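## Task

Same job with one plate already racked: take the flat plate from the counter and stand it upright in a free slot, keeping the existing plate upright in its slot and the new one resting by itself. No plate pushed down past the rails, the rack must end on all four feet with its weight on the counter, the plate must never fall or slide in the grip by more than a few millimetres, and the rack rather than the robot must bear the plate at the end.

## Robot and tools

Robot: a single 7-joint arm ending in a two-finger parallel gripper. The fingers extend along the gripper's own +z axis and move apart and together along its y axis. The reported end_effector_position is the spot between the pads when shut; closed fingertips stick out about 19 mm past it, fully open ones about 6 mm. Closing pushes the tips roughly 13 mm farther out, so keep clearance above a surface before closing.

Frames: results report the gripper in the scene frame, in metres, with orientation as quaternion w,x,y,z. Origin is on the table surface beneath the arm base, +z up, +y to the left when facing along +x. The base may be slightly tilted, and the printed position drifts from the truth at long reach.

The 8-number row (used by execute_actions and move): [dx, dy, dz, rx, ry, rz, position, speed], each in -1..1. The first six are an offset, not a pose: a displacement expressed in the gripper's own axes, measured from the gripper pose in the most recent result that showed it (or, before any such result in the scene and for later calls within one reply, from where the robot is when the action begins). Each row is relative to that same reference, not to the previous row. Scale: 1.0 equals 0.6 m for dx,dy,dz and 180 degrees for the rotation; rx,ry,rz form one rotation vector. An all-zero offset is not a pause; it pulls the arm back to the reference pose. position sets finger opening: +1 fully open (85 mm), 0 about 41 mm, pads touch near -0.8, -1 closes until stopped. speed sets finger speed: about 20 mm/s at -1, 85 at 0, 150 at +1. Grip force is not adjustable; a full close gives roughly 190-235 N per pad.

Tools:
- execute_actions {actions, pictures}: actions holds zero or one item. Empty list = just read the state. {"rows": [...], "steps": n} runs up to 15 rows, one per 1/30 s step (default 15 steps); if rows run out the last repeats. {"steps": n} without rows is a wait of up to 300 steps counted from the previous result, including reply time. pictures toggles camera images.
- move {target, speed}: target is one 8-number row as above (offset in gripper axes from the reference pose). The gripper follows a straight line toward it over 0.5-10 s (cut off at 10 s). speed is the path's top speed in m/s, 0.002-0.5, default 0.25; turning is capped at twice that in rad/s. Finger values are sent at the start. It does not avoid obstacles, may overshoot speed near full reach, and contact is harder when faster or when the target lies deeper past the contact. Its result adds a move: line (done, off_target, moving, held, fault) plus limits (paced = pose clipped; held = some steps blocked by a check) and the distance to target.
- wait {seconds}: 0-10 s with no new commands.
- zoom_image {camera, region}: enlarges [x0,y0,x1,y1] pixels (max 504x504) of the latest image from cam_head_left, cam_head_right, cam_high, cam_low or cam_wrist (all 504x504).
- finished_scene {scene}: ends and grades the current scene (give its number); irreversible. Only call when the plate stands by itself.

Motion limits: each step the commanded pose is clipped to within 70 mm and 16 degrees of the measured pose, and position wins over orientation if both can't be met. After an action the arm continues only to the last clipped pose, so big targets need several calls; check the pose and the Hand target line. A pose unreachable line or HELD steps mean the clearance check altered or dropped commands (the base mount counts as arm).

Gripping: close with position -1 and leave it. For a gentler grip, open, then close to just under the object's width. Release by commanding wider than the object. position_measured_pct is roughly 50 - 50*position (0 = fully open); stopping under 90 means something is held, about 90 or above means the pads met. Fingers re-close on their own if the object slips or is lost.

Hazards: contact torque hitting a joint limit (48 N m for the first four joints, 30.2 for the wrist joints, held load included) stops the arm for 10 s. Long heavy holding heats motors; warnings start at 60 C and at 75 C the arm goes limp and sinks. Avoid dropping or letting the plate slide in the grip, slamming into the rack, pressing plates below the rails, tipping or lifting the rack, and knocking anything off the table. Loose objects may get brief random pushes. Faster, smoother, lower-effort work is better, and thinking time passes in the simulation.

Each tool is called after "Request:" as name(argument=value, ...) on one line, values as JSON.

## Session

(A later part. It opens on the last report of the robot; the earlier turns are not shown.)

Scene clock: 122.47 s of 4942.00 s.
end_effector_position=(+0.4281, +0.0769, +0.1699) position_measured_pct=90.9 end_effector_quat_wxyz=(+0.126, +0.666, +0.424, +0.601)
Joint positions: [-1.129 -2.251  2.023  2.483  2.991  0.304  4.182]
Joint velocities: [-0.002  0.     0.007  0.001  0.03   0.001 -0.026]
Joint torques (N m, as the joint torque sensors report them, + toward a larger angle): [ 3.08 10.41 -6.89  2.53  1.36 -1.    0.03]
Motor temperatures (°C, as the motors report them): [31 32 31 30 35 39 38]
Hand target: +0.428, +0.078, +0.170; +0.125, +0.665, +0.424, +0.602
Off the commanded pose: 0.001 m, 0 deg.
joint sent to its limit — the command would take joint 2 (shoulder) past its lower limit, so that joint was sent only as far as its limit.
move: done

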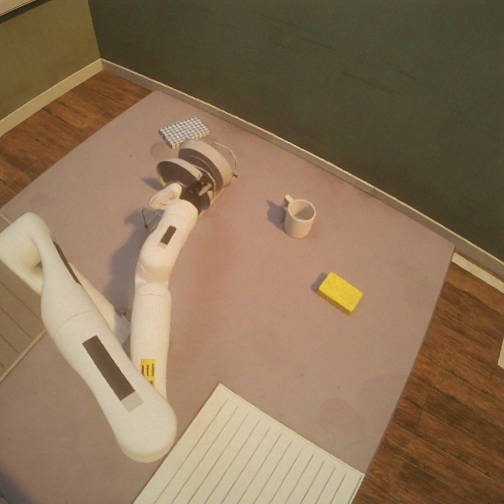

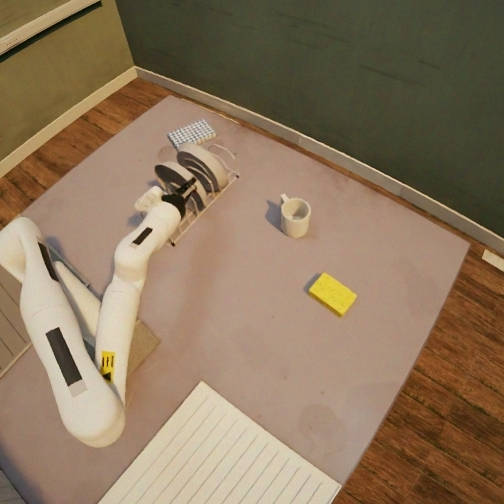

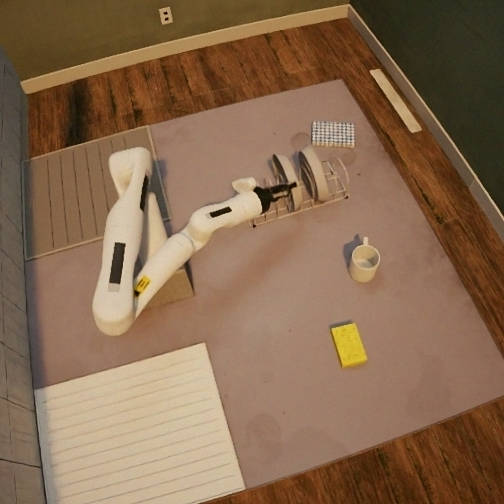

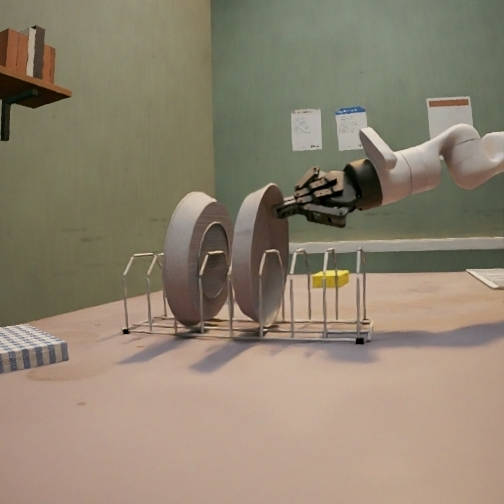

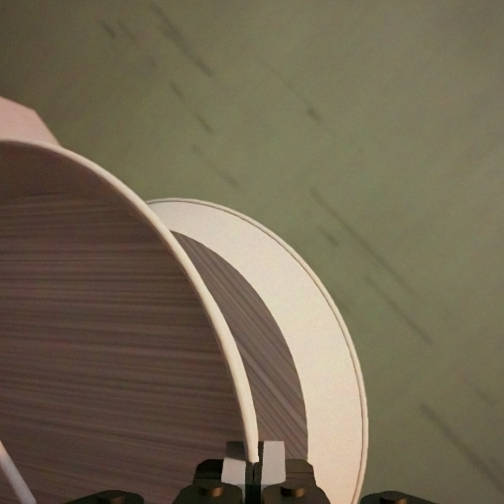

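Request:
move(target=[-0.0015,-0.004,0.0017,0,0,0,-1,-0.8], speed=0.005)

Request:
zoom_image(camera="cam_low", region=[225, 295, 295, 345])

Scene clock: 125.60 s of 4942.00 s.
end_effector_position=(+0.4284, +0.0770, +0.1681) position_measured_pct=90.9 end_effector_quat_wxyz=(+0.127, +0.665, +0.423, +0.601)
Joint positions: [-1.134 -2.251  2.031  2.483  3.033  0.309  4.149]
Joint velocities: [ 0.     0.     0.003  0.001  0.013  0.001 -0.01 ]
Joint torques (N m, as the joint torque sensors report them, + toward a larger angle): [ 2.38 10.51 -5.98  2.31  1.17 -0.55 -0.13]
Motor temperatures (°C, as the motors report them): [31 32 31 30 35 39 38]
Hand target: +0.428, +0.078, +0.167; +0.126, +0.666, +0.424, +0.601
Off the commanded pose: 0.001 m, 0 deg.
joint sent to its limit — the command would take joint 2 (shoulder) past its lower limit, so that joint was sent only as far as its limit.
move: done

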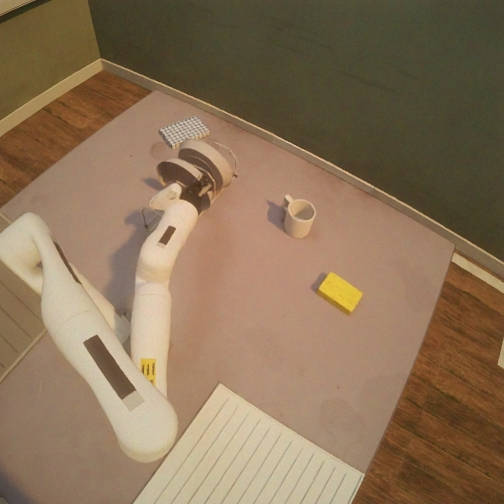

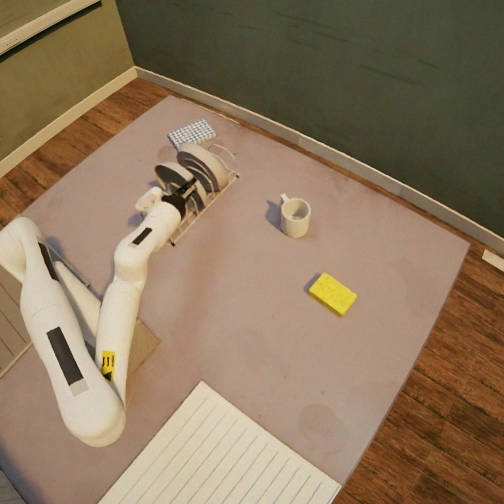

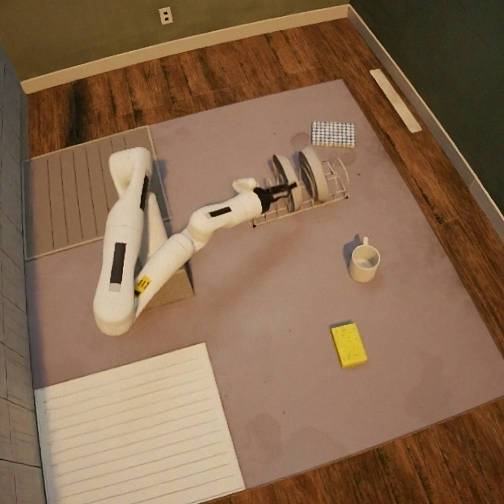

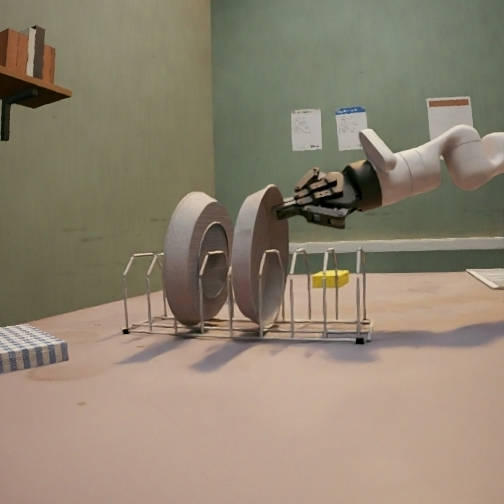

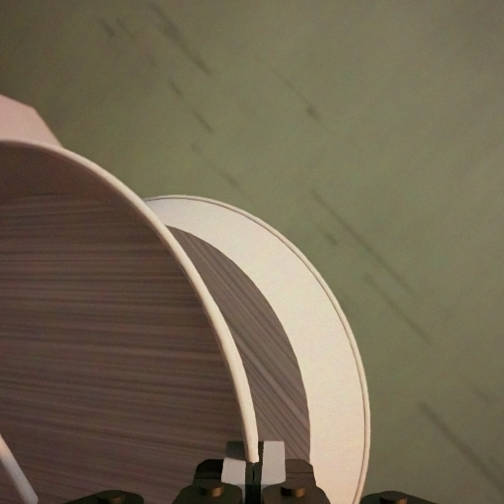

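Region (225, 295, 295, 345) of cam_low's 504x504 image, scaled by 7.200, with more detail than that image has; it fills the top 360 rows of this view, and the rest is white.

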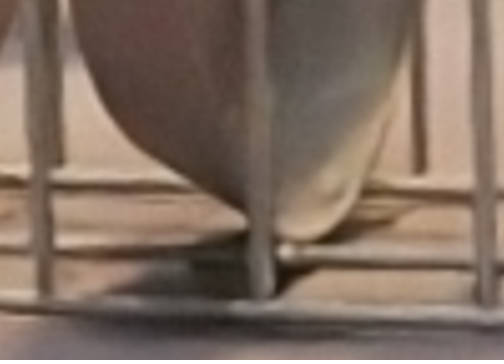

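Request:
move(target=[0,0,0,0,0,0,-0.68,-1])

Request:
zoom_image(camera="cam_low", region=[225, 295, 295, 345])

Scene clock: 129.70 s of 4942.00 s.
end_effector_position=(+0.4284, +0.0769, +0.1681) position_measured_pct=83.7 end_effector_quat_wxyz=(+0.127, +0.665, +0.423, +0.601)
Joint positions: [-1.134 -2.251  2.031  2.483  3.034  0.309  4.148]
Joint velocities: [-0.     0.     0.001  0.002 -0.    -0.     0.001]
Joint torques (N m, as the joint torque sensors report them, + toward a larger angle): [ 3.24 11.12 -7.12  2.23  1.1  -0.57 -0.17]
Motor temperatures (°C, as the motors report them): [31 32 31 30 35 39 38]
Hand target: +0.428, +0.077, +0.168; +0.127, +0.665, +0.423, +0.601
Off the commanded pose: 0.000 m, 0 deg.
After step 90, 0.40 s passed at rest.
move: done

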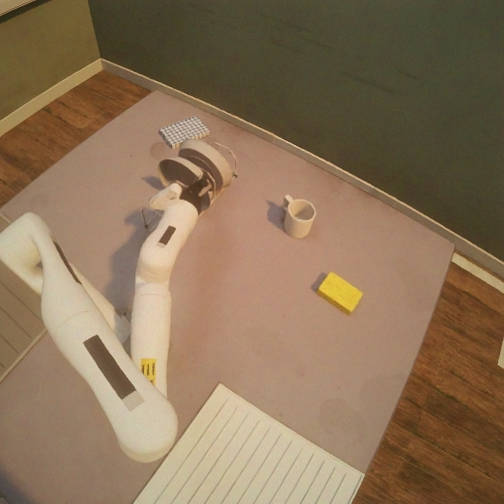

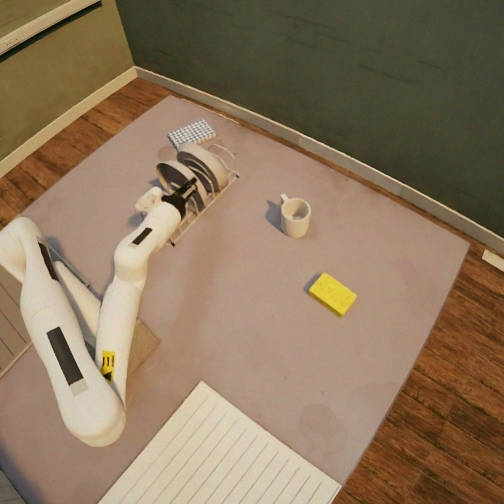

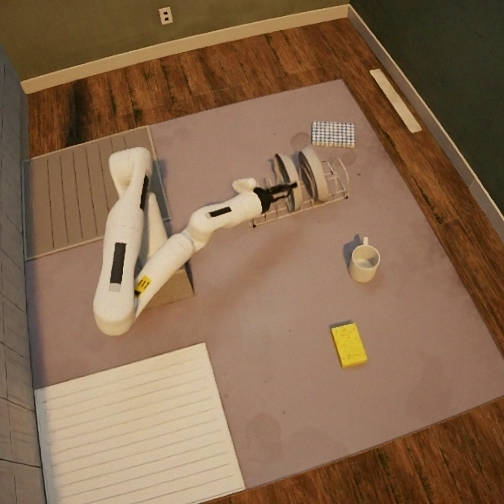

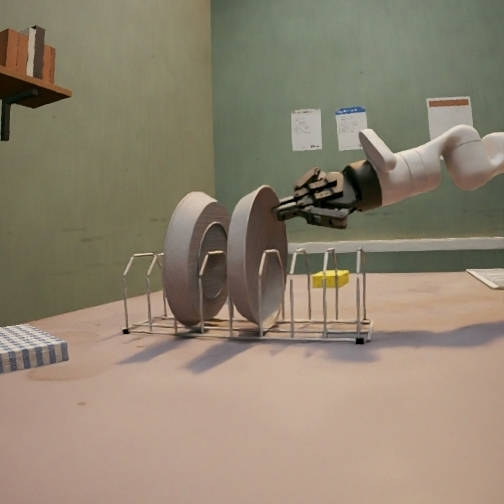

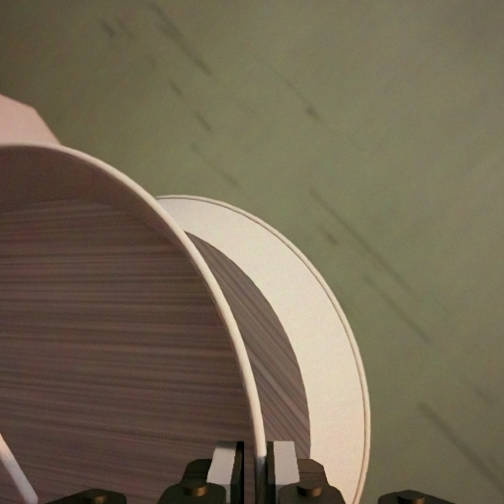

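Region (225, 295, 295, 345) of cam_low's 504x504 image, scaled by 7.200, with more detail than that image has; it fills the top 360 rows of this view, and the rest is white.

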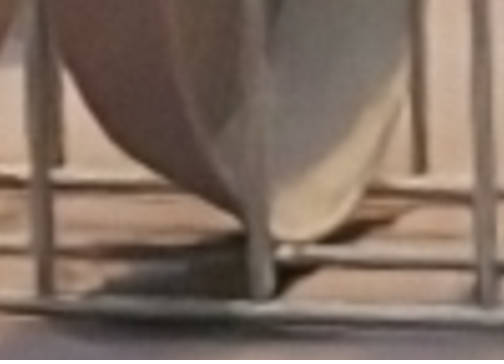

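Seated on the rails. Open more and back out.

Request:
move(target=[0,0.003,0,0,0,0,-0.48,-1], speed=0.01)

Request:
move(target=[0,0.004,-0.06,0,0,0,-0.48,-1], speed=0.04)

Request:
zoom_image(camera="cam_low", region=[110, 150, 390, 350])

Scene clock: 133.60 s of 4942.00 s.
end_effector_position=(+0.4292, +0.0758, +0.1694) position_measured_pct=74.2 end_effector_quat_wxyz=(+0.127, +0.665, +0.423, +0.601)
Joint positions: [-1.136 -2.246  2.027  2.48   3.03   0.305  4.146]
Joint velocities: [-0.002 -0.001 -0.    -0.    -0.    -0.001 -0.001]
Joint torques (N m, as the joint torque sensors report them, + toward a larger angle): [ 3.52 11.02 -7.09  1.98  1.15 -0.61 -0.22]
Motor temperatures (°C, as the motors report them): [31 32 31 30 35 39 38]
Hand target: +0.429, +0.076, +0.169; +0.127, +0.665, +0.423, +0.601
Off the commanded pose: 0.000 m, 0 deg.
After step 90, 0.13 s passed at rest.
move: done

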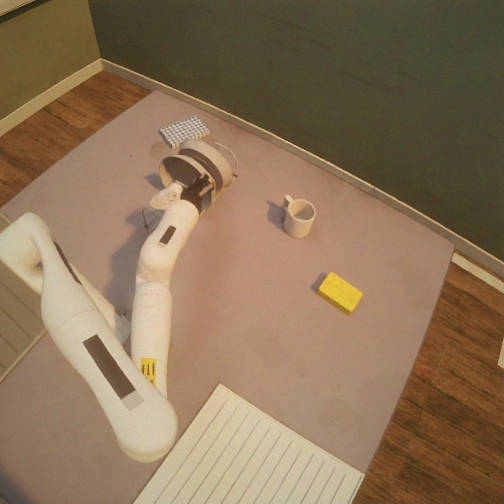

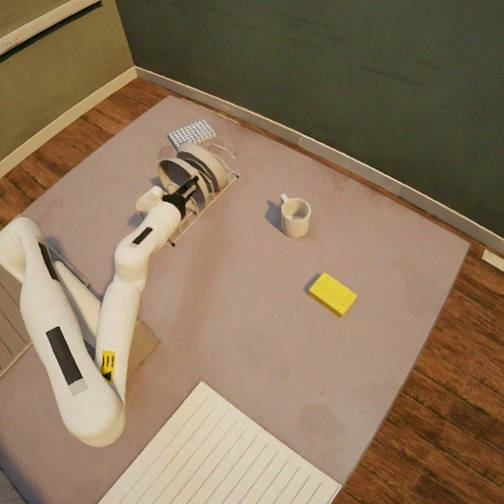

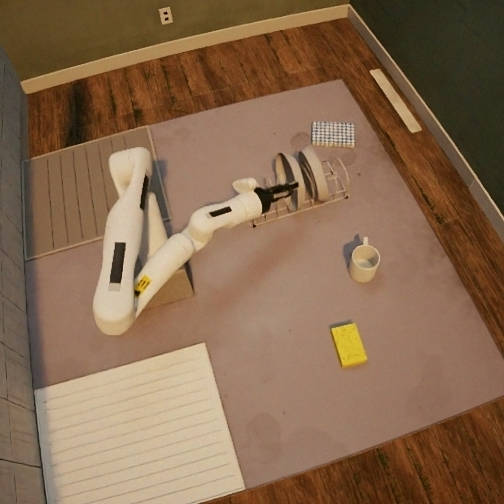

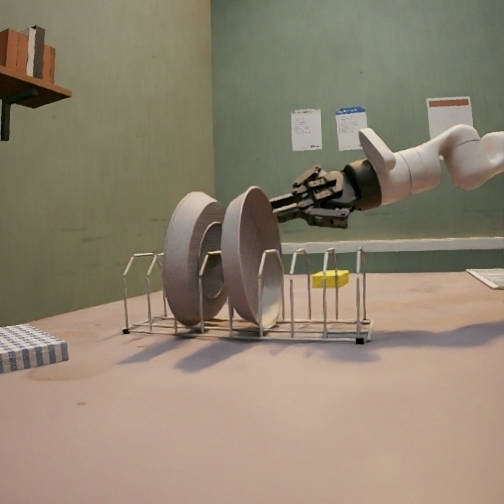

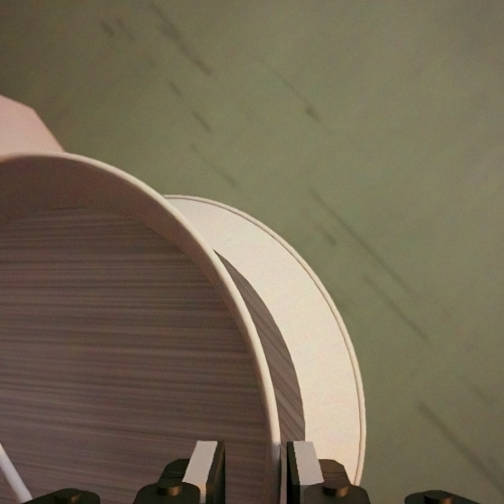

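Scene clock: 134.80 s of 4942.00 s.
end_effector_position=(+0.3976, +0.0624, +0.1797) position_measured_pct=74.2 end_effector_quat_wxyz=(+0.127, +0.665, +0.424, +0.601)
Joint positions: [-1.001 -2.17   2.11   2.496  3.024  0.188  4.145]
Joint velocities: [ 0.009  0.004  0.002 -0.     0.001 -0.004 -0.001]
Joint torques (N m, as the joint torque sensors report them, + toward a larger angle): [ 1.92 11.06 -6.88  1.8   0.74 -0.84 -0.21]
Motor temperatures (°C, as the motors report them): [31 32 31 30 35 39 38]
Hand target: +0.397, +0.062, +0.180; +0.127, +0.665, +0.424, +0.601
Off the commanded pose: 0.000 m, 0 deg.
move: done

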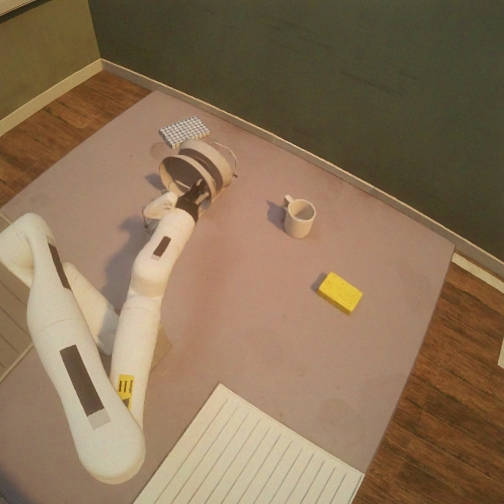

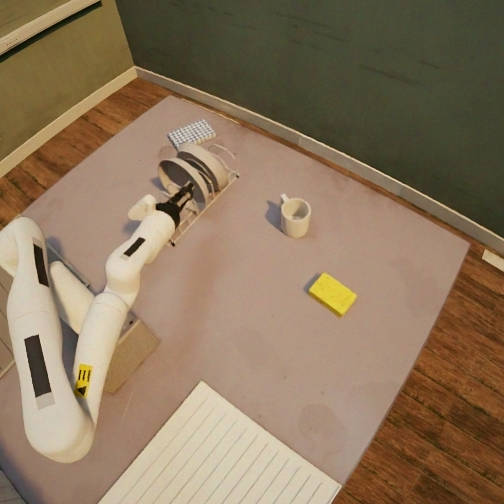

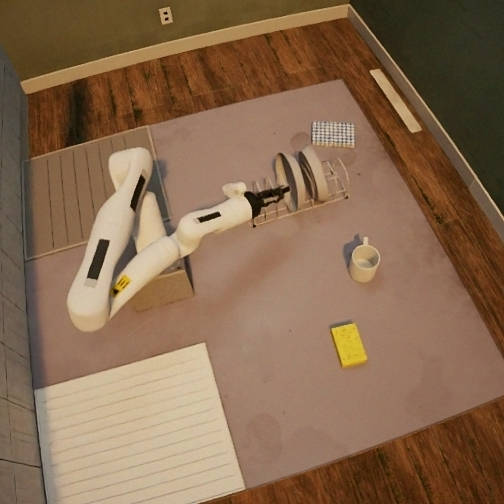

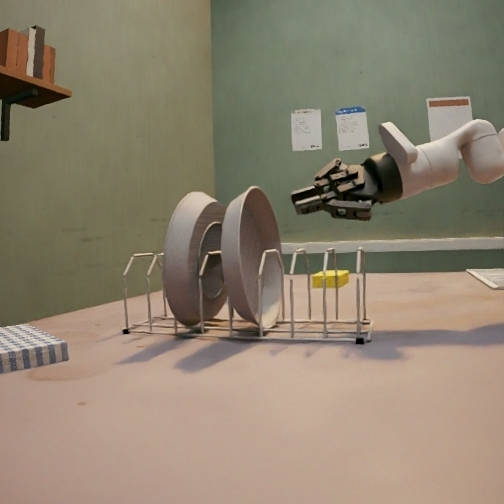

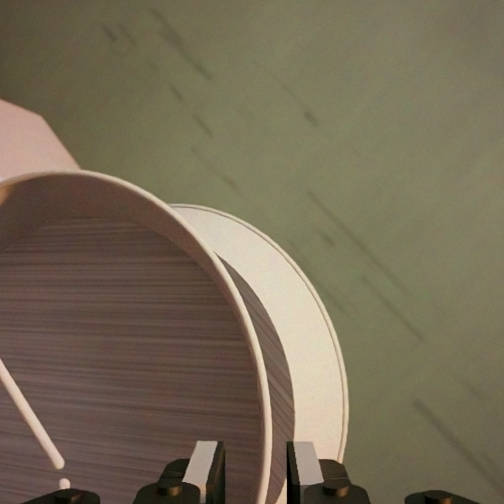

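Region (110, 150, 390, 350) of cam_low's 504x504 image, scaled by 1.800, with more detail than that image has; it fills the top 360 rows of this view, and the rest is white.

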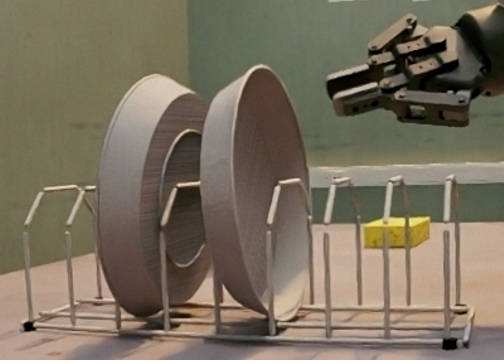

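The plate leans slightly on its divider, like the other one, and is at rest.

Request:
finished_scene(scene=2)

The scene is finished: the task was done.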